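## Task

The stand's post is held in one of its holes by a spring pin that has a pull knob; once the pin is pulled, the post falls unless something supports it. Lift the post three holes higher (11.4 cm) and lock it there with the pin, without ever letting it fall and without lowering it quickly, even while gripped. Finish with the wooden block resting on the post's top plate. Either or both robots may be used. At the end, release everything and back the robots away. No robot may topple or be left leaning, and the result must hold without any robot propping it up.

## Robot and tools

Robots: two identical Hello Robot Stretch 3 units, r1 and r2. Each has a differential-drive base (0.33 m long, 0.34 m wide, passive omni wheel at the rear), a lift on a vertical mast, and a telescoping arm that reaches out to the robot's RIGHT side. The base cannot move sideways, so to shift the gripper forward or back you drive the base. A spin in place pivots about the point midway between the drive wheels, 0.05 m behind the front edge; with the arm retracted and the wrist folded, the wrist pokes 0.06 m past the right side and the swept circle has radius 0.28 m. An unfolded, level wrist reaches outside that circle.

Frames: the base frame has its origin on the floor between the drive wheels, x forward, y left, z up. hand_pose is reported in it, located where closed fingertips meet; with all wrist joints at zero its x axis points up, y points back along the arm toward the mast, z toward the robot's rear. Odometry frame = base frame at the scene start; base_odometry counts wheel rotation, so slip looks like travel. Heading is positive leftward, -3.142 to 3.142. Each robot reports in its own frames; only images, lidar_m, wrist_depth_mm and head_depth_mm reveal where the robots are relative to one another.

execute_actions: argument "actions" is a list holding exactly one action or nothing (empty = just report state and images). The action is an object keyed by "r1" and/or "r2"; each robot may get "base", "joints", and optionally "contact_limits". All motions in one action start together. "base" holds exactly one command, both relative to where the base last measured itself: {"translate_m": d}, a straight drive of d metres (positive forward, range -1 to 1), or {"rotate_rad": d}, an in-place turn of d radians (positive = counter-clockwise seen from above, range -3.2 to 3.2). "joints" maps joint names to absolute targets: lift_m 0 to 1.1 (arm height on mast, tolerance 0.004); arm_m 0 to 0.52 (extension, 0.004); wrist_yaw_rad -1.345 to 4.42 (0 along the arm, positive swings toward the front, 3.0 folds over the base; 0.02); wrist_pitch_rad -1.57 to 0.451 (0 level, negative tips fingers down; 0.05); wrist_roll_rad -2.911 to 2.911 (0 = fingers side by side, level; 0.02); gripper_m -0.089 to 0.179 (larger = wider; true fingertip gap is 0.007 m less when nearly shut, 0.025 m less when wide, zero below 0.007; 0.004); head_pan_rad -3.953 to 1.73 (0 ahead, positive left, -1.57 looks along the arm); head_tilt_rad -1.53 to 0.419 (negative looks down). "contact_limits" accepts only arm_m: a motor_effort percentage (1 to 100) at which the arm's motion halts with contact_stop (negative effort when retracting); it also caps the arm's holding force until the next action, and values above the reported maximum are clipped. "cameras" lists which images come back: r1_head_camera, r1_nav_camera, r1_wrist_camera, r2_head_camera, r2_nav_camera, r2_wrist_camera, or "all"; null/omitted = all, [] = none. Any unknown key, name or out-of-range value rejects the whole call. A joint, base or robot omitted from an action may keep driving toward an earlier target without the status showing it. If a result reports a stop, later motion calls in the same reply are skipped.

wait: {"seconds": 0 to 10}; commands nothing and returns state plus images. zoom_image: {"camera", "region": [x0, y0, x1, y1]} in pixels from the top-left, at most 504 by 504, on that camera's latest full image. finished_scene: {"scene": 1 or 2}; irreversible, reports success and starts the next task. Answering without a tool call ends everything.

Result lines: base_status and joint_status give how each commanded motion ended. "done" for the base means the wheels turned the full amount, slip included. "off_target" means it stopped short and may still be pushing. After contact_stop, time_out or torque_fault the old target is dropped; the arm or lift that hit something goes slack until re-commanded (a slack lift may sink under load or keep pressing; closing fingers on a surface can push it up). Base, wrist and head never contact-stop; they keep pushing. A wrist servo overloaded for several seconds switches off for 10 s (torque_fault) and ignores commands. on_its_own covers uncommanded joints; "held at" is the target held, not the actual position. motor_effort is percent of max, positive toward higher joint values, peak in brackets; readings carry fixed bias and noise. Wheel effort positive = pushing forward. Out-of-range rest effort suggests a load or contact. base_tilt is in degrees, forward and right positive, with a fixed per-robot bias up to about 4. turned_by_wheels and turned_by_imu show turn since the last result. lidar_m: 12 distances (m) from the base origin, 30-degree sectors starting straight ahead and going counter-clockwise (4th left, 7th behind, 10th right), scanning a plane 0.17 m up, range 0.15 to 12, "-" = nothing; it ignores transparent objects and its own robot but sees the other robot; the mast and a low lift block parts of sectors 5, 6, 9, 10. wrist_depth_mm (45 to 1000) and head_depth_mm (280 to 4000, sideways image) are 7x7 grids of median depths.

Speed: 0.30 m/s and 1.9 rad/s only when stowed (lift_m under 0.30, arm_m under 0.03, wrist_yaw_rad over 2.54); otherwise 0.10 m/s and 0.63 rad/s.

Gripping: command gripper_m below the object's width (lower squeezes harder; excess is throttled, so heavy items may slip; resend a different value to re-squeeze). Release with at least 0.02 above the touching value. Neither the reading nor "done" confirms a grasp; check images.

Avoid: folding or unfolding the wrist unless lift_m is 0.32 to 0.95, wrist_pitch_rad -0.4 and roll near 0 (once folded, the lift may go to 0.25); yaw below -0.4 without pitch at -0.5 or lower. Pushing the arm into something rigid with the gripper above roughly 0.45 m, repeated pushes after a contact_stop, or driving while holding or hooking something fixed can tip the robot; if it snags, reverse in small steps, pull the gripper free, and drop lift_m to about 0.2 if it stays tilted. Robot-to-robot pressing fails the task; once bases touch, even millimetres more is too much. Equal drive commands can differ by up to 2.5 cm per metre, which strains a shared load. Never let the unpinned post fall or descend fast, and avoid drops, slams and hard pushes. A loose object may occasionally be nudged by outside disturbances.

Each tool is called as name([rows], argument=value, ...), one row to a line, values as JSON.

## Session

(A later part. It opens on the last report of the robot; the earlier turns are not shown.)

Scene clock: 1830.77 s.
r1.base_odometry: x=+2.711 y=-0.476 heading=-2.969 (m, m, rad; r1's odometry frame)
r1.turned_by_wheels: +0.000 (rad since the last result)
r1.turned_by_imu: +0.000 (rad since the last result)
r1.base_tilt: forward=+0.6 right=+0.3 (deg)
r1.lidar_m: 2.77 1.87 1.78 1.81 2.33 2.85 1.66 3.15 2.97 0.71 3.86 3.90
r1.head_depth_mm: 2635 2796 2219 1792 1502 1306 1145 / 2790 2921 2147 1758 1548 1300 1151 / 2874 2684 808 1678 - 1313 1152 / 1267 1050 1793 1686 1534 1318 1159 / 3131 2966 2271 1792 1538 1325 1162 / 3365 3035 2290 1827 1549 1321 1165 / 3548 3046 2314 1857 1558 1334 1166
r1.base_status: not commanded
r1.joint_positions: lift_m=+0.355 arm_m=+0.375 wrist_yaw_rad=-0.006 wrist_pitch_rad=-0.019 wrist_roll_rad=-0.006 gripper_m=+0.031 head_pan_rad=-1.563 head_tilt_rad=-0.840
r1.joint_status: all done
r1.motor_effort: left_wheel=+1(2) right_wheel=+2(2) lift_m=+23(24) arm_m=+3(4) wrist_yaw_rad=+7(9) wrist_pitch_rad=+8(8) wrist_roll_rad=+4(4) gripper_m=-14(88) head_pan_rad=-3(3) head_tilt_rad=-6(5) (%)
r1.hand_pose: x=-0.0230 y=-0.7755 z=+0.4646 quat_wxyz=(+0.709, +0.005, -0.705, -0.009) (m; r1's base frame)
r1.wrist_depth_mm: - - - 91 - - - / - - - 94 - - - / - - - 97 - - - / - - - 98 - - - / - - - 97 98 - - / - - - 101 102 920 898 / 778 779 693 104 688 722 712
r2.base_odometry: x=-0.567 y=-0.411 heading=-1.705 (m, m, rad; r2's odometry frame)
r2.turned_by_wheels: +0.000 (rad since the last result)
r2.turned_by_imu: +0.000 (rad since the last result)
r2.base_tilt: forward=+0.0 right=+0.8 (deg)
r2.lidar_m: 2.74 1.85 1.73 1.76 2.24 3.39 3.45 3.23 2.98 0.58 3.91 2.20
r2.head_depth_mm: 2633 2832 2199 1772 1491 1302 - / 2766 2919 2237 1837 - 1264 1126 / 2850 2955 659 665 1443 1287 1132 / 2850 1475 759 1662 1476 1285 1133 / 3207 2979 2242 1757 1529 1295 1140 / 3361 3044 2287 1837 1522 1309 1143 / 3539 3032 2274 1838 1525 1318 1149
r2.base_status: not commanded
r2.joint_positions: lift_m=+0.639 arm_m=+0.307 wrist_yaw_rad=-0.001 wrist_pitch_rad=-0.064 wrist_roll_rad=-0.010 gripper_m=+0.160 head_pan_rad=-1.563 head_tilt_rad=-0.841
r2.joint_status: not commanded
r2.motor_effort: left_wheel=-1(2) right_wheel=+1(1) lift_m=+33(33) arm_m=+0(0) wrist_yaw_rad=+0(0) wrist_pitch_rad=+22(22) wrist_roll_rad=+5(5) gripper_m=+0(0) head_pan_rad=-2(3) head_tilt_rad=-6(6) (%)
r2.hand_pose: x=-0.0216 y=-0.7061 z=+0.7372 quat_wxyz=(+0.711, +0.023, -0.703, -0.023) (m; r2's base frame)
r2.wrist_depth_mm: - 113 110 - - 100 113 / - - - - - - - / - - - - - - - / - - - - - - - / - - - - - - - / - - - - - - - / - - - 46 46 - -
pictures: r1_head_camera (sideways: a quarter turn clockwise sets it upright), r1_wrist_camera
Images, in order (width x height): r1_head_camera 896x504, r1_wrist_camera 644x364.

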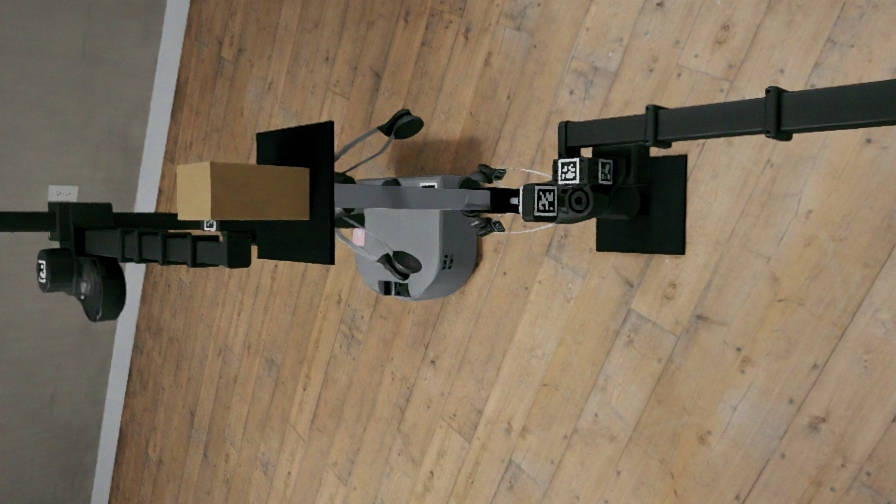

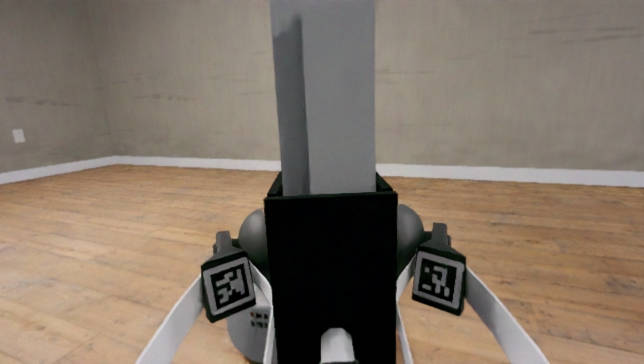

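execute_actions([
  {"r1": {"joints": {"gripper_m": 0.11}}},
], cameras=[])

execute_actions([
  {"r1": {"joints": {"arm_m": 0.12}}},
], cameras=[])

execute_actions([
  {"r1": {"base": {"rotate_rad": 0.501}, "joints": {"wrist_yaw_rad": 1.49, "wrist_roll_rad": 1.57, "gripper_m": 0.07, "lift_m": 0.351, "head_pan_rad": -1.3}}},
], cameras=[])

execute_actions([
  {"r1": {"base": {"translate_m": -0.1956}}},
], cameras=[])

execute_actions([
  {"r1": {"base": {"rotate_rad": -0.501}}},
], cameras=["r1_wrist_camera", "r1_head_camera", "r1_nav_camera"])

Scene clock: 1882.23 s.
r1.base_odometry: x=+2.711 y=-0.476 heading=-2.969 (m, m, rad; r1's odometry frame)
r1.turned_by_wheels: +0.000 (rad since the last result)
r1.turned_by_imu: +0.000 (rad since the last result)
r1.base_tilt: forward=+0.6 right=+0.3 (deg)
r1.lidar_m: 2.78 1.88 1.78 1.81 2.33 2.85 1.66 3.14 2.97 0.71 3.86 3.90
r1.head_depth_mm: 2631 2807 2211 1797 1510 1300 1147 / 2745 2893 2147 1748 1554 1293 1144 / 2886 2687 810 1674 - 1313 1154 / 1269 1053 1795 1685 1523 1325 1160 / 3144 2985 2277 1802 1541 1322 1161 / 3409 3018 2299 1842 1547 1332 1166 / 3623 3053 2310 1853 1556 1329 1169
r1.base_status: not commanded
r1.joint_positions: lift_m=+0.355 arm_m=+0.375 wrist_yaw_rad=-0.003 wrist_pitch_rad=-0.019 wrist_roll_rad=-0.006 gripper_m=+0.110 head_pan_rad=-1.563 head_tilt_rad=-0.840
r1.joint_status: all done
r1.motor_effort: left_wheel=+1(1) right_wheel=-1(2) lift_m=+24(24) arm_m=+3(4) wrist_yaw_rad=+3(8) wrist_pitch_rad=+8(8) wrist_roll_rad=+4(4) gripper_m=+0(81) head_pan_rad=-3(3) head_tilt_rad=-5(6) (%)
r1.hand_pose: x=-0.0222 y=-0.7755 z=+0.4646 quat_wxyz=(+0.709, +0.006, -0.705, -0.008) (m; r1's base frame)
r1.wrist_depth_mm: - - - 90 - - - / - - - 91 - - - / - - - 97 - - - / - - - 98 - - - / - - - 97 99 - - / - - 680 101 850 944 907 / 786 765 690 104 690 694 708
r2.base_odometry: x=-0.567 y=-0.411 heading=-1.705 (m, m, rad; r2's odometry frame)
r2.turned_by_wheels: +0.000 (rad since the last result)
r2.turned_by_imu: -0.001 (rad since the last result)
r2.base_tilt: forward=+0.1 right=+0.8 (deg)
r2.lidar_m: 2.74 1.85 1.73 1.76 2.25 3.39 3.45 3.22 2.97 0.59 3.88 2.20
r2.head_depth_mm: 2674 2770 2209 1783 1490 1304 - / 2747 2945 2228 1847 - 1262 1114 / 2910 2988 661 666 1432 1285 1136 / 2887 1484 760 1661 1467 1289 1138 / 3160 3005 2277 1774 1512 1298 1138 / 3360 3043 2286 1836 1515 1300 1134 / 3534 3089 2294 1830 1529 1308 1146
r2.base_status: not commanded
r2.joint_positions: lift_m=+0.639 arm_m=+0.307 wrist_yaw_rad=-0.001 wrist_pitch_rad=-0.064 wrist_roll_rad=-0.010 gripper_m=+0.160 head_pan_rad=-1.563 head_tilt_rad=-0.841
r2.joint_status: not commanded
r2.motor_effort: left_wheel=-2(1) right_wheel=+1(1) lift_m=+33(33) arm_m=+1(0) wrist_yaw_rad=+0(0) wrist_pitch_rad=+22(22) wrist_roll_rad=+5(5) gripper_m=-1(0) head_pan_rad=-2(3) head_tilt_rad=-6(6) (%)
r2.hand_pose: x=-0.0216 y=-0.7061 z=+0.7372 quat_wxyz=(+0.711, +0.023, -0.703, -0.023) (m; r2's base frame)
r2.wrist_depth_mm: - 113 110 - - 101 113 / - - - - - - - / - - - - - - - / - - - - - - - / - - - - - - - / - - - - - - - / - - - 46 46 - -
pictures: none
No camera images: the call's "cameras" was empty. Leave "cameras" out to get every camera's image.

Scene clock: 1885.33 s.
r1.base_odometry: x=+2.711 y=-0.476 heading=-2.969 (m, m, rad; r1's odometry frame)
r1.turned_by_wheels: +0.000 (rad since the last result)
r1.turned_by_imu: +0.000 (rad since the last result)
r1.base_tilt: forward=+0.7 right=+0.3 (deg)
r1.lidar_m: 2.77 1.87 1.77 1.81 2.32 2.86 1.65 3.16 2.96 0.71 3.86 3.90
r1.head_depth_mm: 2633 2850 2210 1802 1508 1303 1145 / 2767 2898 2158 1768 1515 1310 1158 / 2870 2708 809 1678 1446 1338 1103 / 1269 1051 1792 1687 1532 1320 1156 / 3142 2998 2265 1793 1544 1322 1161 / 3404 3018 2284 1849 1536 1332 1168 / 3571 3030 2292 1855 1550 1336 1165
r1.base_status: not commanded
r1.joint_positions: lift_m=+0.355 arm_m=+0.120 wrist_yaw_rad=-0.001 wrist_pitch_rad=-0.020 wrist_roll_rad=-0.006 gripper_m=+0.110 head_pan_rad=-1.563 head_tilt_rad=-0.840
r1.joint_status: all done
r1.motor_effort: left_wheel=+1(1) right_wheel=-1(2) lift_m=+24(23) arm_m=-3(4) wrist_yaw_rad=+2(4) wrist_pitch_rad=+9(8) wrist_roll_rad=+4(4) gripper_m=+0(0) head_pan_rad=-3(3) head_tilt_rad=-5(6) (%)
r1.hand_pose: x=-0.0218 y=-0.5210 z=+0.4644 quat_wxyz=(+0.709, +0.007, -0.705, -0.008) (m; r1's base frame)
r1.wrist_depth_mm: - - - - - - - / - - - - - - - / - - - - - - - / - - - - - - - / - - - 838 - - - / - - 896 862 904 958 911 / 777 766 735 702 721 719 719
r2.base_odometry: x=-0.567 y=-0.411 heading=-1.705 (m, m, rad; r2's odometry frame)
r2.turned_by_wheels: +0.000 (rad since the last result)
r2.turned_by_imu: -0.001 (rad since the last result)
r2.base_tilt: forward=+0.0 right=+0.8 (deg)
r2.lidar_m: 2.75 1.85 1.73 1.76 2.25 3.40 3.46 3.23 2.98 0.59 3.89 2.20
r2.head_depth_mm: 2620 2832 2218 1788 1502 1307 - / 2752 2915 2238 1830 - 1263 1123 / 2925 2975 660 665 1444 1268 1129 / 2916 1481 759 1670 1474 1289 1138 / 3168 2994 2264 1774 1519 1296 1137 / 3326 2996 2256 1819 1523 1303 1140 / 3532 3035 2286 1841 1512 1306 1149
r2.base_status: not commanded
r2.joint_positions: lift_m=+0.639 arm_m=+0.307 wrist_yaw_rad=-0.001 wrist_pitch_rad=-0.064 wrist_roll_rad=-0.010 gripper_m=+0.160 head_pan_rad=-1.563 head_tilt_rad=-0.841
r2.joint_status: not commanded
r2.motor_effort: left_wheel=-2(1) right_wheel=+1(1) lift_m=+33(33) arm_m=+1(1) wrist_yaw_rad=+0(0) wrist_pitch_rad=+22(22) wrist_roll_rad=+5(5) gripper_m=+0(0) head_pan_rad=-2(3) head_tilt_rad=-6(7) (%)
r2.hand_pose: x=-0.0216 y=-0.7061 z=+0.7372 quat_wxyz=(+0.711, +0.023, -0.703, -0.023) (m; r2's base frame)
r2.wrist_depth_mm: - 113 110 - - 101 113 / - - - - - - - / - - - - - - - / - - - - - - - / - - - - - - - / - - - - - - - / - - - 46 46 - -
pictures: none
No camera images: the call's "cameras" was empty. Leave "cameras" out to get every camera's image.

Scene clock: 1887.10 s.
r1.base_odometry: x=+2.711 y=-0.476 heading=-2.468 (m, m, rad; r1's odometry frame)
r1.turned_by_wheels: +0.501 (rad since the last result)
r1.turned_by_imu: +0.502 (rad since the last result)
r1.base_tilt: forward=+0.6 right=+0.3 (deg)
r1.lidar_m: 1.89 1.78 1.81 2.30 4.75 1.65 3.20 2.97 0.71 3.78 3.90 2.84
r1.head_depth_mm: 3997 2889 2225 1806 1507 1299 1184 / 3916 2906 2235 1811 1516 1309 1095 / 3807 2945 2241 1808 1531 1316 1112 / 3738 2947 2265 1818 1531 1319 1136 / 3658 2962 2265 1835 1536 1350 1159 / 3531 3001 2286 1839 1543 1328 1169 / 3466 3029 2292 1857 1553 1338 1170
r1.base_status: done
r1.joint_positions: lift_m=+0.351 arm_m=+0.120 wrist_yaw_rad=+1.487 wrist_pitch_rad=-0.020 wrist_roll_rad=+1.566 gripper_m=+0.070 head_pan_rad=-1.307 head_tilt_rad=-0.840
r1.joint_status: all done
r1.motor_effort: left_wheel=-2(4) right_wheel=+2(4) lift_m=+18(22) arm_m=-3(3) wrist_yaw_rad=+4(6) wrist_pitch_rad=+8(9) wrist_roll_rad=+3(8) gripper_m=-1(81) head_pan_rad=+3(25) head_tilt_rad=-6(6) (%)
r1.hand_pose: x=+0.2334 y=-0.2866 z=+0.4604 quat_wxyz=(+0.009, +0.677, -0.736, -0.006) (m; r1's base frame)
r1.wrist_depth_mm: - - - - - 735 506 / - - - - - 731 515 / - - - - - 756 515 / - - - - - 774 507 / - - - - - 774 521 / - - - - - 737 523 / - - - - - 863 531
r2.base_odometry: x=-0.567 y=-0.411 heading=-1.705 (m, m, rad; r2's odometry frame)
r2.turned_by_wheels: +0.000 (rad since the last result)
r2.turned_by_imu: +0.000 (rad since the last result)
r2.base_tilt: forward=+0.0 right=+0.8 (deg)
r2.lidar_m: 2.74 1.85 1.74 1.76 2.24 3.40 3.47 3.22 2.98 0.59 3.88 2.20
r2.head_depth_mm: 2636 2845 2218 1772 1493 1313 - / 2758 2909 2246 1831 - 1260 1115 / 2913 2918 658 665 1444 1284 1134 / 2862 2742 758 1653 1468 1291 1135 / 3185 2996 2203 1743 1526 1293 1139 / 3377 3020 2292 1822 1518 1300 1148 / 3548 3040 2322 1831 1527 1307 1141
r2.base_status: not commanded
r2.joint_positions: lift_m=+0.639 arm_m=+0.307 wrist_yaw_rad=-0.001 wrist_pitch_rad=-0.064 wrist_roll_rad=-0.010 gripper_m=+0.160 head_pan_rad=-1.563 head_tilt_rad=-0.841
r2.joint_status: not commanded
r2.motor_effort: left_wheel=-2(1) right_wheel=+1(1) lift_m=+33(33) arm_m=+0(0) wrist_yaw_rad=+1(0) wrist_pitch_rad=+23(22) wrist_roll_rad=+5(5) gripper_m=+0(1) head_pan_rad=-3(3) head_tilt_rad=-6(6) (%)
r2.hand_pose: x=-0.0216 y=-0.7061 z=+0.7372 quat_wxyz=(+0.711, +0.023, -0.703, -0.023) (m; r2's base frame)
r2.wrist_depth_mm: - 113 110 - - 101 113 / - - - - - - - / - - - - - - - / - - - - - - - / - - - - - - - / - - - - - - - / - - - 46 46 - -
pictures: none
No camera images: the call's "cameras" was empty. Leave "cameras" out to get every camera's image.

Scene clock: 1890.00 s.
r1.base_odometry: x=+2.864 y=-0.354 heading=-2.468 (m, m, rad; r1's odometry frame)
r1.turned_by_wheels: +0.000 (rad since the last result)
r1.turned_by_imu: -0.001 (rad since the last result)
r1.base_tilt: forward=+0.6 right=+0.2 (deg)
r1.lidar_m: 2.06 1.94 1.96 2.50 2.72 1.50 3.00 2.81 0.63 0.63 4.01 3.11
r1.head_depth_mm: 3992 2878 2209 1801 1512 1242 1175 / 3975 2890 2239 1799 1517 1308 1093 / 3933 2962 2254 1814 1523 1312 1111 / 3804 2952 2251 1831 1533 1318 1135 / 3674 3015 2261 1831 1541 1347 1156 / 3690 3013 2291 1846 1549 1334 1161 / 3576 3040 2308 1859 1552 1338 1165
r1.base_status: done
r1.joint_positions: lift_m=+0.351 arm_m=+0.120 wrist_yaw_rad=+1.487 wrist_pitch_rad=-0.020 wrist_roll_rad=+1.566 gripper_m=+0.070 head_pan_rad=-1.307 head_tilt_rad=-0.840
r1.joint_status: not commanded
r1.motor_effort: left_wheel=-2(6) right_wheel=+2(2) lift_m=+18(18) arm_m=-3(3) wrist_yaw_rad=+3(4) wrist_pitch_rad=+8(8) wrist_roll_rad=+3(3) gripper_m=+0(1) head_pan_rad=+4(4) head_tilt_rad=-6(5) (%)
r1.hand_pose: x=+0.2334 y=-0.2865 z=+0.4604 quat_wxyz=(+0.009, +0.677, -0.736, -0.006) (m; r1's base frame)
r1.wrist_depth_mm: - - - - - 742 506 / - - - - - 760 504 / - - - - - 736 519 / - - - - - 766 518 / - - - - - 767 521 / - - - - - 740 533 / - - - - - 869 528
r2.base_odometry: x=-0.567 y=-0.411 heading=-1.705 (m, m, rad; r2's odometry frame)
r2.turned_by_wheels: +0.000 (rad since the last result)
r2.turned_by_imu: -0.001 (rad since the last result)
r2.base_tilt: forward=+0.0 right=+0.8 (deg)
r2.lidar_m: 2.74 1.86 1.73 1.76 2.25 3.41 3.45 3.20 2.98 0.59 3.90 2.20
r2.head_depth_mm: 2632 2861 2225 1777 1487 1322 - / 2740 2948 2210 1850 - 1256 1120 / 2929 2963 661 664 1428 1278 1134 / 3021 2989 760 1619 1471 1288 1130 / 3128 2894 1651 1587 1508 1298 1135 / 3212 2917 2132 1783 1511 1304 1144 / 3541 3032 2274 1829 1521 1303 1141
r2.base_status: not commanded
r2.joint_positions: lift_m=+0.639 arm_m=+0.307 wrist_yaw_rad=-0.001 wrist_pitch_rad=-0.064 wrist_roll_rad=-0.010 gripper_m=+0.160 head_pan_rad=-1.563 head_tilt_rad=-0.841
r2.joint_status: not commanded
r2.motor_effort: left_wheel=-2(1) right_wheel=+1(1) lift_m=+33(33) arm_m=+0(0) wrist_yaw_rad=+0(0) wrist_pitch_rad=+23(23) wrist_roll_rad=+5(5) gripper_m=+0(0) head_pan_rad=-2(3) head_tilt_rad=-6(6) (%)
r2.hand_pose: x=-0.0216 y=-0.7061 z=+0.7372 quat_wxyz=(+0.711, +0.023, -0.703, -0.023) (m; r2's base frame)
r2.wrist_depth_mm: - 113 110 - - 100 113 / - - - - - - - / - - - - - - - / - - 834 - - - - / - - 687 - - - - / - - - - - - - / - - 886 46 46 - -
pictures: none
No camera images: the call's "cameras" was empty. Leave "cameras" out to get every camera's image.

Scene clock: 1891.80 s.
r1.base_odometry: x=+2.864 y=-0.354 heading=-2.969 (m, m, rad; r1's odometry frame)
r1.turned_by_wheels: -0.501 (rad since the last result)
r1.turned_by_imu: -0.502 (rad since the last result)
r1.base_tilt: forward=+0.7 right=+0.3 (deg)
r1.lidar_m: 3.01 2.03 1.93 1.97 2.53 2.72 1.50 3.00 2.81 0.63 3.63 4.01
r1.head_depth_mm: 2710 2860 2213 1799 1511 1303 1183 / 1231 2661 2157 1715 1526 1310 1090 / 1221 1029 692 938 1454 1311 1113 / 3420 2968 791 1741 1536 1312 1136 / 3748 2989 2272 1821 1540 1356 1160 / - 3014 2293 1844 1543 1325 1162 / - 3044 2302 1858 1557 1334 1165
r1.base_status: done
r1.joint_positions: lift_m=+0.351 arm_m=+0.120 wrist_yaw_rad=+1.488 wrist_pitch_rad=-0.020 wrist_roll_rad=+1.566 gripper_m=+0.070 head_pan_rad=-1.307 head_tilt_rad=-0.840
r1.joint_status: not commanded
r1.motor_effort: left_wheel=+3(4) right_wheel=-2(5) lift_m=+18(18) arm_m=-3(3) wrist_yaw_rad=+2(3) wrist_pitch_rad=+8(9) wrist_roll_rad=+3(2) gripper_m=-1(1) head_pan_rad=+4(4) head_tilt_rad=-5(6) (%)
r1.hand_pose: x=+0.2335 y=-0.2864 z=+0.4604 quat_wxyz=(+0.009, +0.677, -0.736, -0.006) (m; r1's base frame)
r1.wrist_depth_mm: - - - - - 731 508 / - - - - - 731 508 / - - - - - 773 517 / - - - - - 760 517 / - - - - - 782 520 / - - - - - 713 534 / - - - - - 866 537
r2.base_odometry: x=-0.567 y=-0.411 heading=-1.705 (m, m, rad; r2's odometry frame)
r2.turned_by_wheels: +0.000 (rad since the last result)
r2.turned_by_imu: +0.000 (rad since the last result)
r2.base_tilt: forward=+0.0 right=+0.8 (deg)
r2.lidar_m: 2.74 1.86 1.73 1.76 2.24 3.39 3.45 3.23 2.98 0.58 3.90 2.20
r2.head_depth_mm: 2646 2819 2178 1777 1481 1306 - / 2753 2967 2228 1833 - 1272 1115 / 2884 2954 660 663 1442 1280 1133 / 3040 2976 757 1601 1490 1291 1132 / 3067 2886 1392 1614 1516 1303 1136 / 3345 3018 2170 1779 1523 1302 1139 / 3546 3008 2272 1835 1524 1308 1144
r2.base_status: not commanded
r2.joint_positions: lift_m=+0.639 arm_m=+0.307 wrist_yaw_rad=-0.001 wrist_pitch_rad=-0.064 wrist_roll_rad=-0.010 gripper_m=+0.160 head_pan_rad=-1.563 head_tilt_rad=-0.841
r2.joint_status: not commanded
r2.motor_effort: left_wheel=-2(1) right_wheel=+1(1) lift_m=+33(33) arm_m=+0(1) wrist_yaw_rad=+0(0) wrist_pitch_rad=+23(22) wrist_roll_rad=+5(5) gripper_m=+0(0) head_pan_rad=-3(3) head_tilt_rad=-6(7) (%)
r2.hand_pose: x=-0.0216 y=-0.7061 z=+0.7372 quat_wxyz=(+0.711, +0.023, -0.703, -0.023) (m; r2's base frame)
r2.wrist_depth_mm: - 113 110 - - 101 113 / - - - - - - - / - - - - - - - / - - 846 - - - - / - - 780 - - - - / - - 484 - - - - / - - 441 46 46 - -
pictures: r1_head_camera (sideways: a quarter turn clockwise sets it upright), r1_nav_camera (sideways: a quarter turn counterclockwise sets it upright), r1_wrist_camera
Images, in order (width x height): r1_head_camera 896x504, r1_nav_camera 672x504, r1_wrist_camera 644x364.

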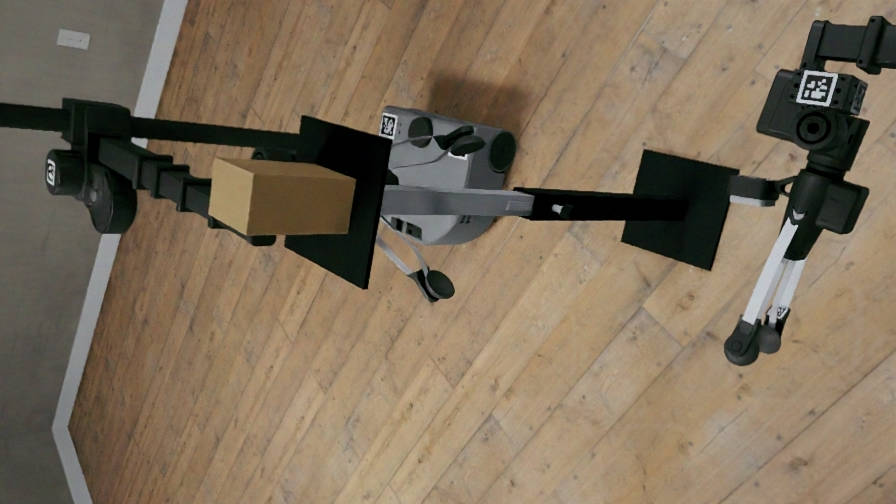

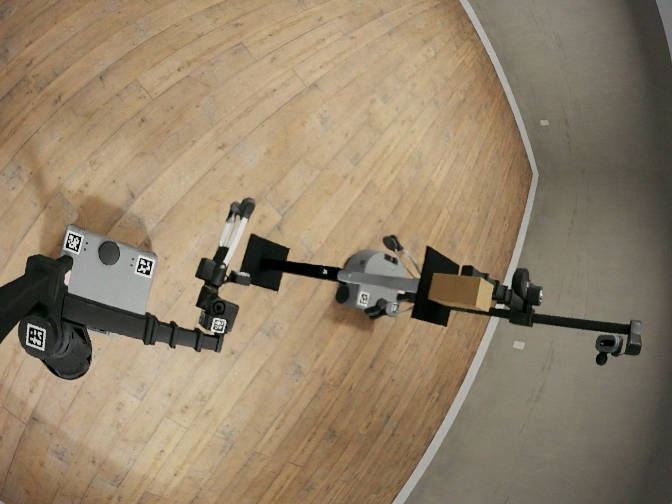

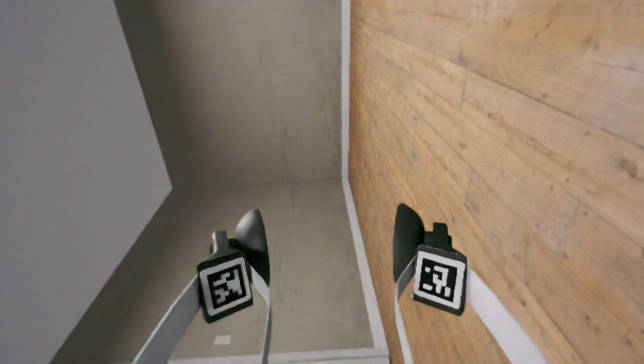

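execute_actions(actions=[])

Scene clock: 1921.43 s.
r1.base_odometry: x=+2.864 y=-0.354 heading=-2.969 (m, m, rad; r1's odometry frame)
r1.turned_by_wheels: +0.000 (rad since the last result)
r1.turned_by_imu: +0.000 (rad since the last result)
r1.base_tilt: forward=+0.6 right=+0.2 (deg)
r1.lidar_m: 3.02 2.03 1.94 1.97 2.54 2.72 1.50 2.99 2.81 0.63 3.66 4.00
r1.head_depth_mm: 2725 2868 2235 1787 1517 1301 1190 / 1235 2685 2147 1718 1518 1314 1095 / 1226 1030 692 939 1456 1307 1112 / 3467 2971 790 1736 1534 1310 1137 / 3741 3010 2268 1832 1537 1347 1159 / - 3014 2297 1848 1544 1330 1162 / - 3074 2297 1853 1553 1335 1167
r1.base_status: done
r1.joint_positions: lift_m=+0.351 arm_m=+0.120 wrist_yaw_rad=+1.488 wrist_pitch_rad=-0.020 wrist_roll_rad=+1.566 gripper_m=+0.070 head_pan_rad=-1.307 head_tilt_rad=-0.840
r1.joint_status: not commanded
r1.motor_effort: left_wheel=+3(4) right_wheel=-2(5) lift_m=+18(18) arm_m=-3(3) wrist_yaw_rad=+3(3) wrist_pitch_rad=+9(9) wrist_roll_rad=+2(2) gripper_m=-1(1) head_pan_rad=+4(4) head_tilt_rad=-5(6) (%)
r1.hand_pose: x=+0.2335 y=-0.2864 z=+0.4604 quat_wxyz=(+0.009, +0.677, -0.736, -0.006) (m; r1's base frame)
r1.wrist_depth_mm: - - - - - 728 497 / - - - - - 754 511 / - - - - - 749 508 / - - - - - 758 518 / - - - - - 789 526 / - - - - - 734 527 / - - - - - 852 531
r2.base_odometry: x=-0.567 y=-0.411 heading=-1.705 (m, m, rad; r2's odometry frame)
r2.turned_by_wheels: +0.000 (rad since the last result)
r2.turned_by_imu: -0.001 (rad since the last result)
r2.base_tilt: forward=+0.0 right=+0.7 (deg)
r2.lidar_m: 2.74 1.86 1.73 1.76 2.24 3.40 3.45 3.22 2.98 0.59 3.90 2.20
r2.head_depth_mm: 2670 2819 2211 1790 1492 1310 - / 2744 2964 2218 1857 - 1261 1119 / 2886 2988 660 666 1434 1281 1134 / 3013 2943 755 1608 1472 1281 1136 / 3092 2875 1388 1604 1506 1295 1139 / 3340 3047 2181 1780 1517 1308 1148 / 3521 3061 2311 1834 1526 1307 1149
r2.base_status: not commanded
r2.joint_positions: lift_m=+0.639 arm_m=+0.307 wrist_yaw_rad=-0.001 wrist_pitch_rad=-0.064 wrist_roll_rad=-0.010 gripper_m=+0.160 head_pan_rad=-1.563 head_tilt_rad=-0.841
r2.joint_status: not commanded
r2.motor_effort: left_wheel=-2(1) right_wheel=+1(1) lift_m=+33(33) arm_m=+0(1) wrist_yaw_rad=+0(0) wrist_pitch_rad=+22(22) wrist_roll_rad=+5(5) gripper_m=+0(0) head_pan_rad=-2(3) head_tilt_rad=-6(7) (%)
r2.hand_pose: x=-0.0216 y=-0.7061 z=+0.7372 quat_wxyz=(+0.711, +0.023, -0.703, -0.023) (m; r2's base frame)
r2.wrist_depth_mm: - 113 110 - - 101 113 / - - - - - - - / - - - - - - - / - - 877 - - - - / - - 757 - - - - / - - 482 - - - - / - - 435 46 46 - -
pictures: r1_head_camera (sideways: a quarter turn clockwise sets it upright), r1_nav_camera (sideways: a quarter turn counterclockwise sets it upright), r1_wrist_camera, r2_head_camera (sideways: a quarter turn clockwise sets it upright), r2_nav_camera (sideways: a quarter turn counterclockwise sets it upright), r2_wrist_camera
Images, in order (width x height): r1_head_camera 896x504, r1_nav_camera 672x504, r1_wrist_camera 644x364, r2_head_camera 896x504, r2_nav_camera 672x504, r2_wrist_camera 644x364.

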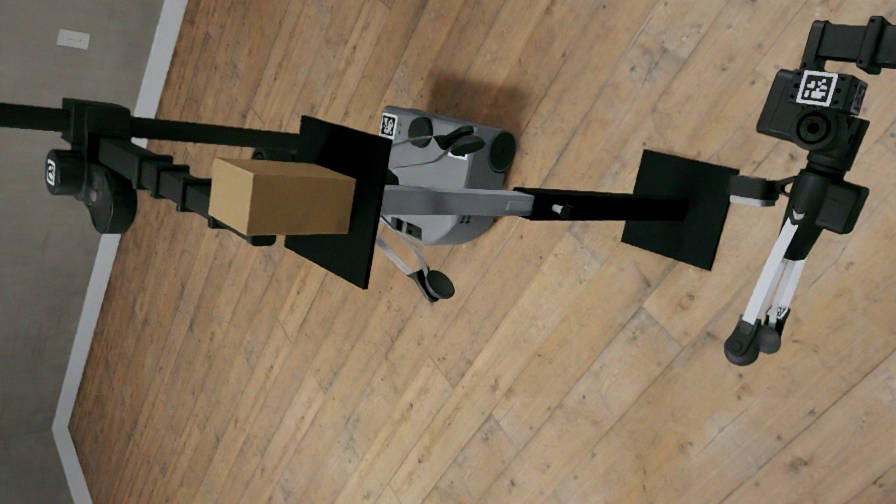

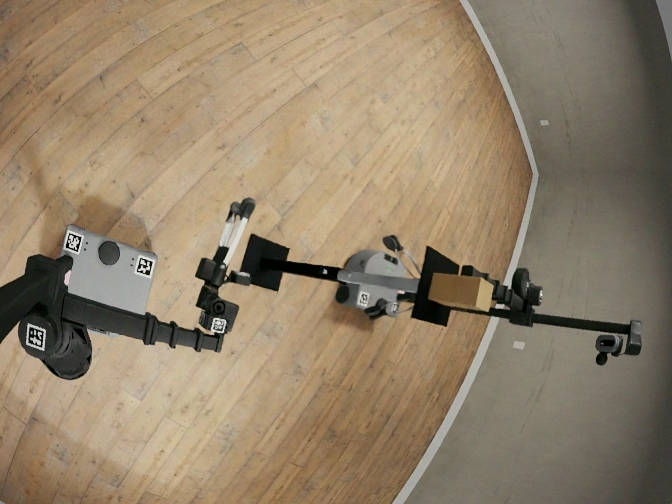

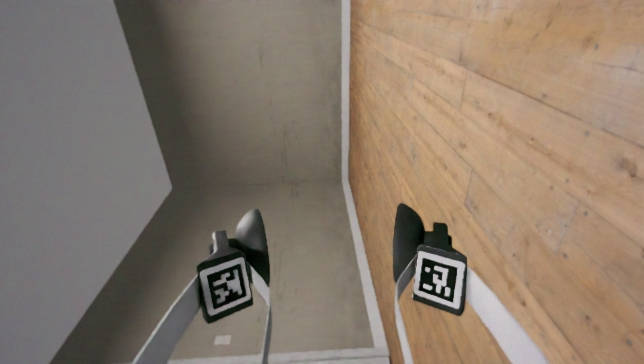

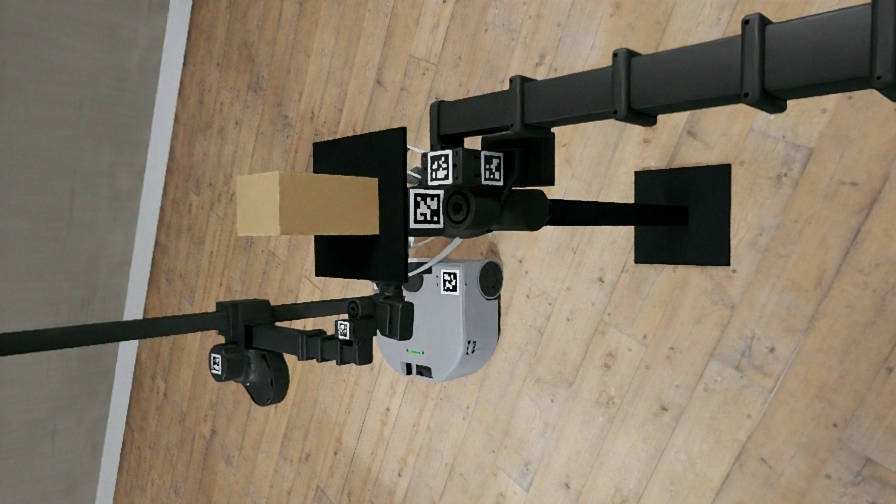

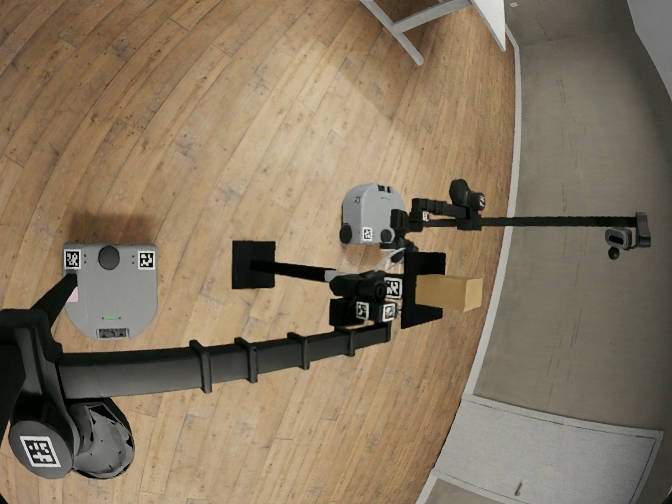

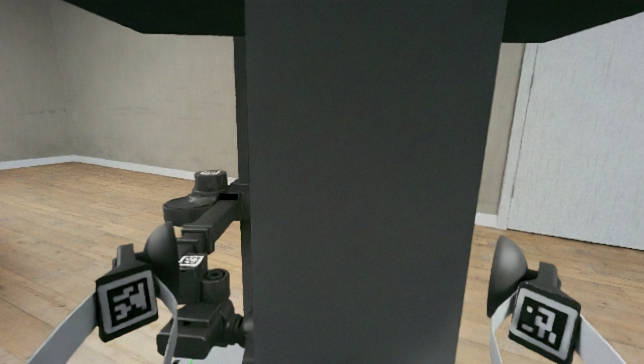

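execute_actions([
  {"r1": {"joints": {"wrist_roll_rad": -1.57, "arm_m": 0.38}}},
], cameras=["r1_head_camera", "r1_wrist_camera"])

Scene clock: 1967.47 s.
r1.base_odometry: x=+2.864 y=-0.354 heading=-2.969 (m, m, rad; r1's odometry frame)
r1.turned_by_wheels: +0.000 (rad since the last result)
r1.turned_by_imu: +0.000 (rad since the last result)
r1.base_tilt: forward=+0.6 right=+0.3 (deg)
r1.lidar_m: 3.02 2.03 1.94 1.97 2.53 2.72 1.50 2.99 2.81 0.63 3.65 4.01
r1.head_depth_mm: 2707 2875 2201 1801 1547 1303 1141 / 1233 2670 2155 1716 1584 1304 1148 / 1224 1028 692 939 1517 1291 1151 / 3447 2947 789 1727 1551 1305 1160 / 3697 2977 2275 1830 1538 1326 1162 / - 3016 2298 1842 1555 1335 1164 / - 3037 2295 1854 1557 1339 1167
r1.base_status: not commanded
r1.joint_positions: lift_m=+0.351 arm_m=+0.380 wrist_yaw_rad=+1.488 wrist_pitch_rad=-0.020 wrist_roll_rad=-1.567 gripper_m=+0.070 head_pan_rad=-1.307 head_tilt_rad=-0.840
r1.joint_status: all done
r1.motor_effort: left_wheel=+3(3) right_wheel=-3(2) lift_m=+18(18) arm_m=+4(5) wrist_yaw_rad=+2(2) wrist_pitch_rad=+8(8) wrist_roll_rad=-2(8) gripper_m=+0(1) head_pan_rad=+4(4) head_tilt_rad=-5(5) (%)
r1.hand_pose: x=+0.2335 y=-0.5456 z=+0.4608 quat_wxyz=(+0.736, +0.009, +0.006, +0.677) (m; r1's base frame)
r1.wrist_depth_mm: 527 766 - - - - - / 522 761 - - - - - / 525 742 - - - - - / 514 709 - - - - - / 508 734 - - - - - / 506 711 - - - - - / 509 652 - - - - -
r2.base_odometry: x=-0.567 y=-0.411 heading=-1.705 (m, m, rad; r2's odometry frame)
r2.turned_by_wheels: +0.000 (rad since the last result)
r2.turned_by_imu: -0.002 (rad since the last result)
r2.base_tilt: forward=+0.0 right=+0.8 (deg)
r2.lidar_m: 2.74 1.86 1.73 1.76 2.25 3.39 3.46 3.22 2.98 0.59 3.89 2.19
r2.head_depth_mm: 2638 2833 2209 1777 1493 1307 - / 2712 2928 2241 1822 - 1260 1114 / 2895 2966 660 664 1442 1289 1130 / 3032 2973 758 1047 1472 1279 1133 / 3034 2874 1652 1103 1486 1303 1144 / 3346 3006 2189 1738 1524 1306 1137 / 3602 3115 2282 1842 1538 1302 1147
r2.base_status: not commanded
r2.joint_positions: lift_m=+0.639 arm_m=+0.307 wrist_yaw_rad=-0.001 wrist_pitch_rad=-0.064 wrist_roll_rad=-0.010 gripper_m=+0.160 head_pan_rad=-1.563 head_tilt_rad=-0.841
r2.joint_status: not commanded
r2.motor_effort: left_wheel=-2(2) right_wheel=+1(1) lift_m=+33(33) arm_m=+1(1) wrist_yaw_rad=+0(0) wrist_pitch_rad=+23(23) wrist_roll_rad=+5(5) gripper_m=+0(0) head_pan_rad=-2(2) head_tilt_rad=-6(6) (%)
r2.hand_pose: x=-0.0216 y=-0.7061 z=+0.7372 quat_wxyz=(+0.711, +0.023, -0.703, -0.023) (m; r2's base frame)
r2.wrist_depth_mm: - 113 110 - - 101 113 / - - - - - - - / - - - - - - - / - - 838 - - - - / - - 774 - - - - / - - - - - - - / - - 884 46 46 - -
pictures: r1_head_camera (sideways: a quarter turn clockwise sets it upright), r1_wrist_camera
Images, in order (width x height): r1_head_camera 896x504, r1_wrist_camera 644x364.

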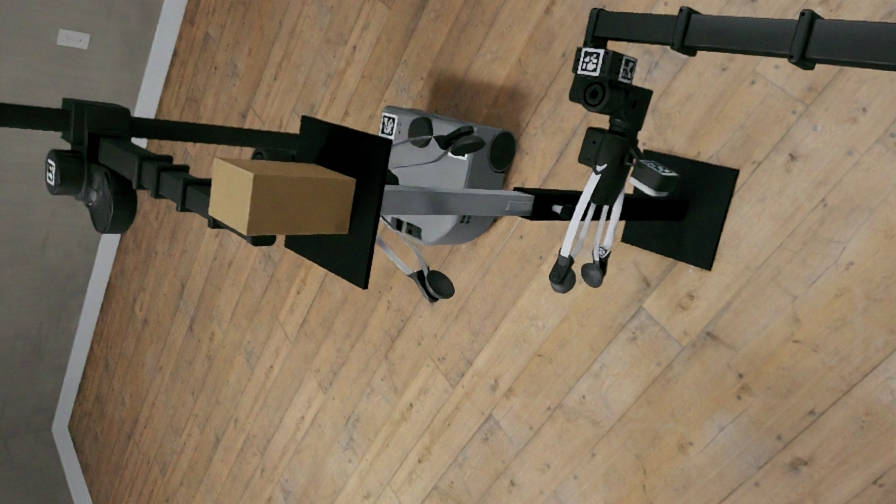

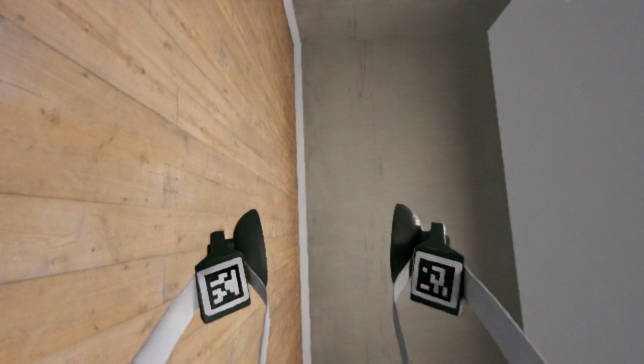

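zoom_image(camera="r1_head_camera", region=[480, 60, 720, 310])

Region (480, 60, 720, 310) of r1_head_camera's 896x504 image, scaled by 2.016, with more detail than that image has; it fills the left 484 columns of this view, and the rest is white.

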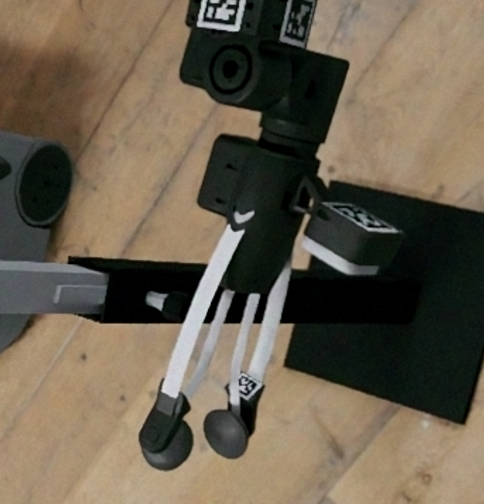

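execute_actions([
  {"r1": {"base": {"translate_m": -0.02}, "joints": {"arm_m": 0.405}}},
], cameras=["r1_head_camera", "r1_wrist_camera"])

zoom_image(camera="r1_head_camera", region=[460, 60, 700, 310])

Scene clock: 1998.63 s.
r1.base_odometry: x=+2.884 y=-0.351 heading=-2.969 (m, m, rad; r1's odometry frame)
r1.turned_by_wheels: +0.000 (rad since the last result)
r1.turned_by_imu: +0.000 (rad since the last result)
r1.base_tilt: forward=+0.6 right=+0.2 (deg)
r1.lidar_m: 3.02 2.04 1.95 1.98 2.55 2.70 1.48 2.97 2.80 0.63 0.64 4.03
r1.head_depth_mm: 2735 2835 2213 1794 1547 1305 1153 / 2802 2794 2233 1722 1590 1308 1147 / 1227 1075 711 1590 1554 1298 1151 / 3408 2980 715 1726 1464 1306 1155 / 3710 2998 2269 1786 1537 1324 1163 / 3975 3014 2283 1855 1550 1328 1160 / - 3021 2297 1854 1549 1334 1166
r1.base_status: done
r1.joint_positions: lift_m=+0.351 arm_m=+0.405 wrist_yaw_rad=+1.488 wrist_pitch_rad=-0.020 wrist_roll_rad=-1.567 gripper_m=+0.070 head_pan_rad=-1.307 head_tilt_rad=-0.840
r1.joint_status: all done
r1.motor_effort: left_wheel=+2(4) right_wheel=-2(5) lift_m=+18(18) arm_m=+4(3) wrist_yaw_rad=+2(2) wrist_pitch_rad=+9(9) wrist_roll_rad=-2(2) gripper_m=+1(0) head_pan_rad=+4(4) head_tilt_rad=-6(5) (%)
r1.hand_pose: x=+0.2335 y=-0.5706 z=+0.4608 quat_wxyz=(+0.736, +0.009, +0.006, +0.677) (m; r1's base frame)
r1.wrist_depth_mm: 537 760 - - - - - / 515 762 - - - - - / 517 732 - - - - - / 519 741 - - - - - / 505 738 - - - - - / 514 707 - - - - - / 502 666 - - - - -
r2.base_odometry: x=-0.567 y=-0.411 heading=-1.705 (m, m, rad; r2's odometry frame)
r2.turned_by_wheels: +0.000 (rad since the last result)
r2.turned_by_imu: -0.001 (rad since the last result)
r2.base_tilt: forward=+0.0 right=+0.8 (deg)
r2.lidar_m: 2.74 1.86 1.73 1.76 2.25 3.40 3.46 3.24 2.98 0.58 3.92 2.20
r2.head_depth_mm: 2617 2835 2223 1782 1495 1311 - / 2766 2913 2210 1836 - 1266 1120 / 2865 2975 659 666 1446 1273 1134 / 3000 2987 761 1586 1474 1279 1140 / 3084 2872 1687 1589 1479 1306 1137 / 3353 3021 2125 1692 1520 1307 1140 / 3463 3088 2276 1833 1517 1304 1144
r2.base_status: not commanded
r2.joint_positions: lift_m=+0.639 arm_m=+0.307 wrist_yaw_rad=-0.001 wrist_pitch_rad=-0.064 wrist_roll_rad=-0.010 gripper_m=+0.160 head_pan_rad=-1.563 head_tilt_rad=-0.841
r2.joint_status: not commanded
r2.motor_effort: left_wheel=-2(2) right_wheel=+1(1) lift_m=+33(33) arm_m=+1(0) wrist_yaw_rad=+0(1) wrist_pitch_rad=+22(22) wrist_roll_rad=+5(5) gripper_m=+0(0) head_pan_rad=-3(3) head_tilt_rad=-6(7) (%)
r2.hand_pose: x=-0.0216 y=-0.7061 z=+0.7372 quat_wxyz=(+0.711, +0.023, -0.703, -0.023) (m; r2's base frame)
r2.wrist_depth_mm: - 113 110 - - 101 113 / - - - - - - - / - - - - - - - / - - 848 - - - - / - - 850 - - - - / - - - - - - - / - - 887 46 46 - -
pictures: r1_head_camera (sideways: a quarter turn clockwise sets it upright), r1_wrist_camera
Images, in order (width x height): r1_head_camera 896x504, r1_wrist_camera 644x364.

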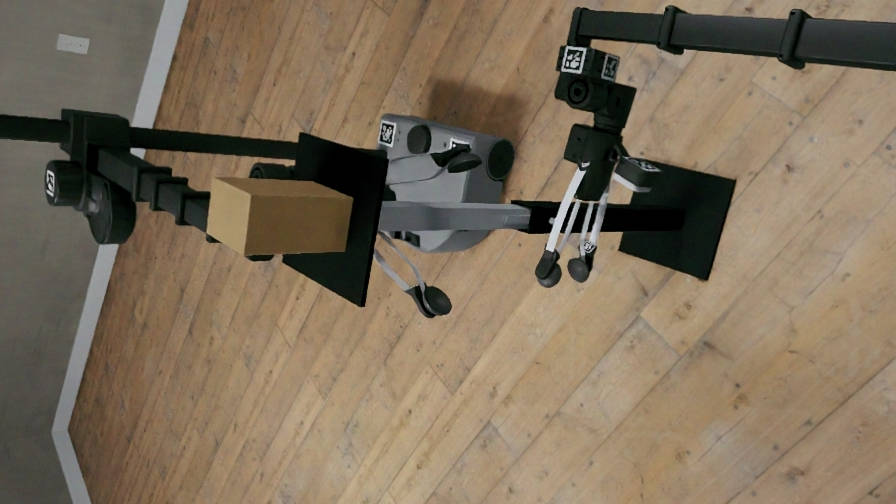

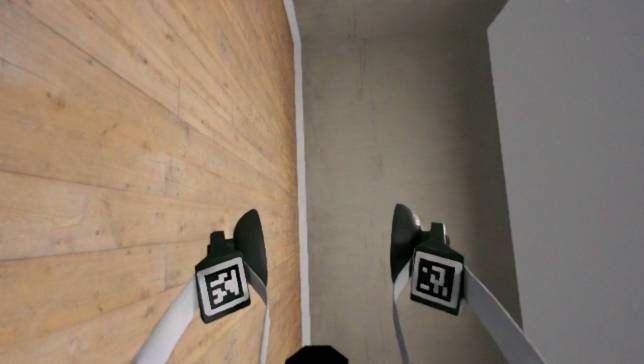

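Region (460, 60, 700, 310) of r1_head_camera's 896x504 image, scaled by 2.016, with more detail than that image has; it fills the left 484 columns of this view, and the rest is white.

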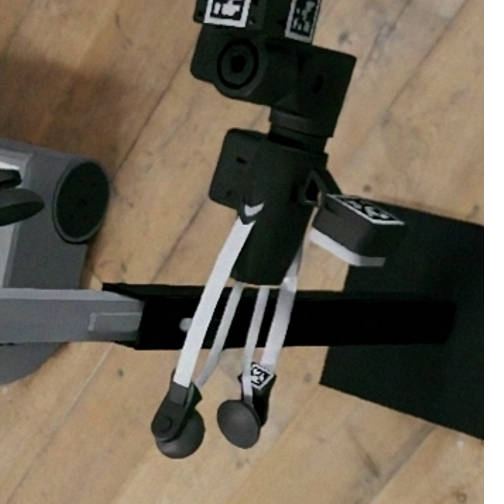

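execute_actions([
  {"r1": {"joints": {"arm_m": 0.43, "lift_m": 0.347}, "contact_limits": {"arm_m": 10}}},
], cameras=["r1_head_camera", "r1_wrist_camera"])

zoom_image(camera="r1_head_camera", region=[460, 60, 700, 310])

Scene clock: 2009.07 s.
r1.base_odometry: x=+2.884 y=-0.351 heading=-2.969 (m, m, rad; r1's odometry frame)
r1.turned_by_wheels: +0.000 (rad since the last result)
r1.turned_by_imu: +0.000 (rad since the last result)
r1.base_tilt: forward=+0.6 right=+0.3 (deg)
r1.lidar_m: 3.03 2.04 1.94 1.97 2.55 2.70 1.48 2.98 2.80 0.63 0.64 4.02
r1.head_depth_mm: 2720 2876 2225 1793 1560 1322 1143 / 2767 2796 2217 1724 1556 1305 1146 / 1234 1074 712 1590 1506 1307 1153 / 3412 2959 715 1716 1462 1310 1160 / 3689 2960 2266 1790 1538 1325 1161 / - 3018 2298 1852 1555 1330 1162 / - 3023 2302 1852 1555 1334 1168
r1.base_status: not commanded
r1.joint_positions: lift_m=+0.347 arm_m=+0.430 wrist_yaw_rad=+1.488 wrist_pitch_rad=-0.020 wrist_roll_rad=-1.567 gripper_m=+0.070 head_pan_rad=-1.307 head_tilt_rad=-0.840
r1.joint_status: all done
r1.motor_effort: left_wheel=+2(3) right_wheel=-1(2) lift_m=+18(19) arm_m=+4(4) wrist_yaw_rad=+3(2) wrist_pitch_rad=+9(9) wrist_roll_rad=-2(2) gripper_m=+0(0) head_pan_rad=+3(4) head_tilt_rad=-5(5) (%)
r1.contact_limits: arm_m 10 (drawing in: default 26, maximum 43; extending or still: default 36, maximum 59)
r1.hand_pose: x=+0.2335 y=-0.5956 z=+0.4568 quat_wxyz=(+0.736, +0.009, +0.006, +0.677) (m; r1's base frame)
r1.wrist_depth_mm: 529 767 - - - - - / 531 729 - - - - - / 505 744 - - - - - / 506 729 - - - - - / 499 728 - - - - - / 500 729 - - - - - / 486 627 - 88 - - -
r2.base_odometry: x=-0.567 y=-0.411 heading=-1.705 (m, m, rad; r2's odometry frame)
r2.turned_by_wheels: +0.000 (rad since the last result)
r2.turned_by_imu: -0.001 (rad since the last result)
r2.base_tilt: forward=+0.0 right=+0.8 (deg)
r2.lidar_m: 2.73 1.85 1.73 1.76 2.25 3.39 3.46 3.25 2.98 0.58 3.89 2.19
r2.head_depth_mm: 2611 2814 2209 1770 1489 1304 - / 2720 2942 2223 1828 - 1259 1117 / 2925 3003 660 665 1428 1287 1135 / 2973 3023 755 1649 1431 1274 1143 / 3030 2875 1724 1620 1451 1304 1138 / 3372 3009 2106 1674 1524 1306 1145 / 3534 3020 2301 1831 1514 1310 1149
r2.base_status: not commanded
r2.joint_positions: lift_m=+0.639 arm_m=+0.307 wrist_yaw_rad=-0.001 wrist_pitch_rad=-0.064 wrist_roll_rad=-0.010 gripper_m=+0.160 head_pan_rad=-1.563 head_tilt_rad=-0.841
r2.joint_status: not commanded
r2.motor_effort: left_wheel=-2(1) right_wheel=+1(1) lift_m=+33(33) arm_m=+0(0) wrist_yaw_rad=+0(1) wrist_pitch_rad=+22(22) wrist_roll_rad=+5(5) gripper_m=+0(0) head_pan_rad=-3(2) head_tilt_rad=-6(7) (%)
r2.hand_pose: x=-0.0216 y=-0.7061 z=+0.7372 quat_wxyz=(+0.711, +0.023, -0.703, -0.023) (m; r2's base frame)
r2.wrist_depth_mm: - 114 110 - - 101 113 / - - - - - - - / - - - - - - - / - - 828 - - - - / - - 860 - - - - / - - - - - - - / - - 877 46 46 - -
pictures: r1_head_camera (sideways: a quarter turn clockwise sets it upright), r1_wrist_camera
Images, in order (width x height): r1_head_camera 896x504, r1_wrist_camera 644x364.

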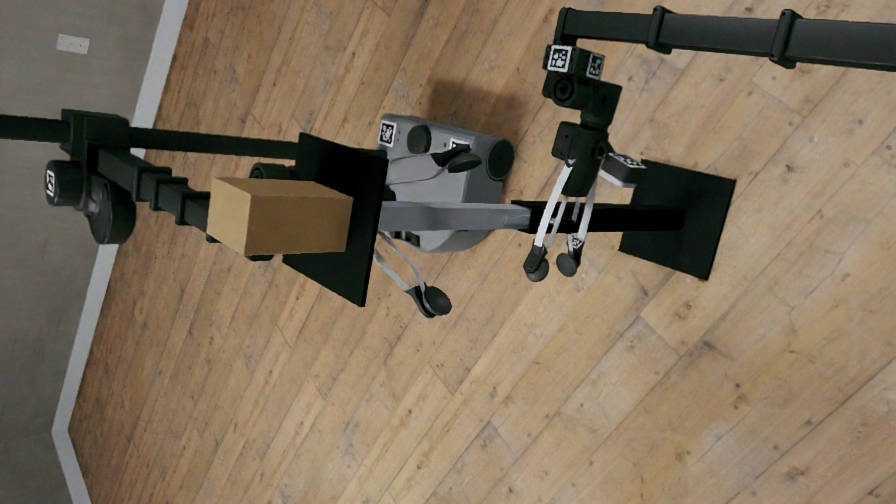

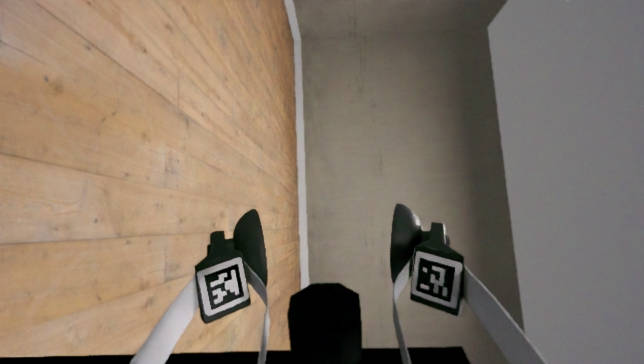

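Region (460, 60, 700, 310) of r1_head_camera's 896x504 image, scaled by 2.016, with more detail than that image has; it fills the left 484 columns of this view, and the rest is white.

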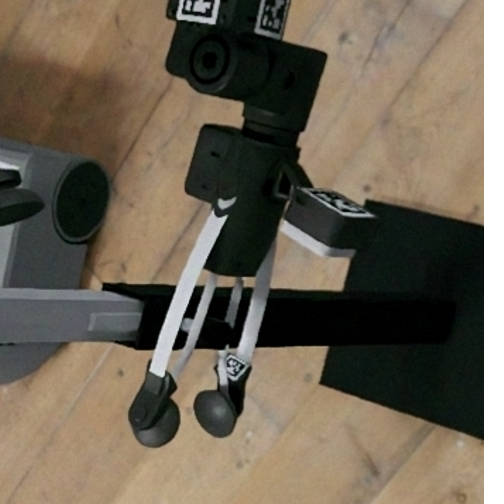

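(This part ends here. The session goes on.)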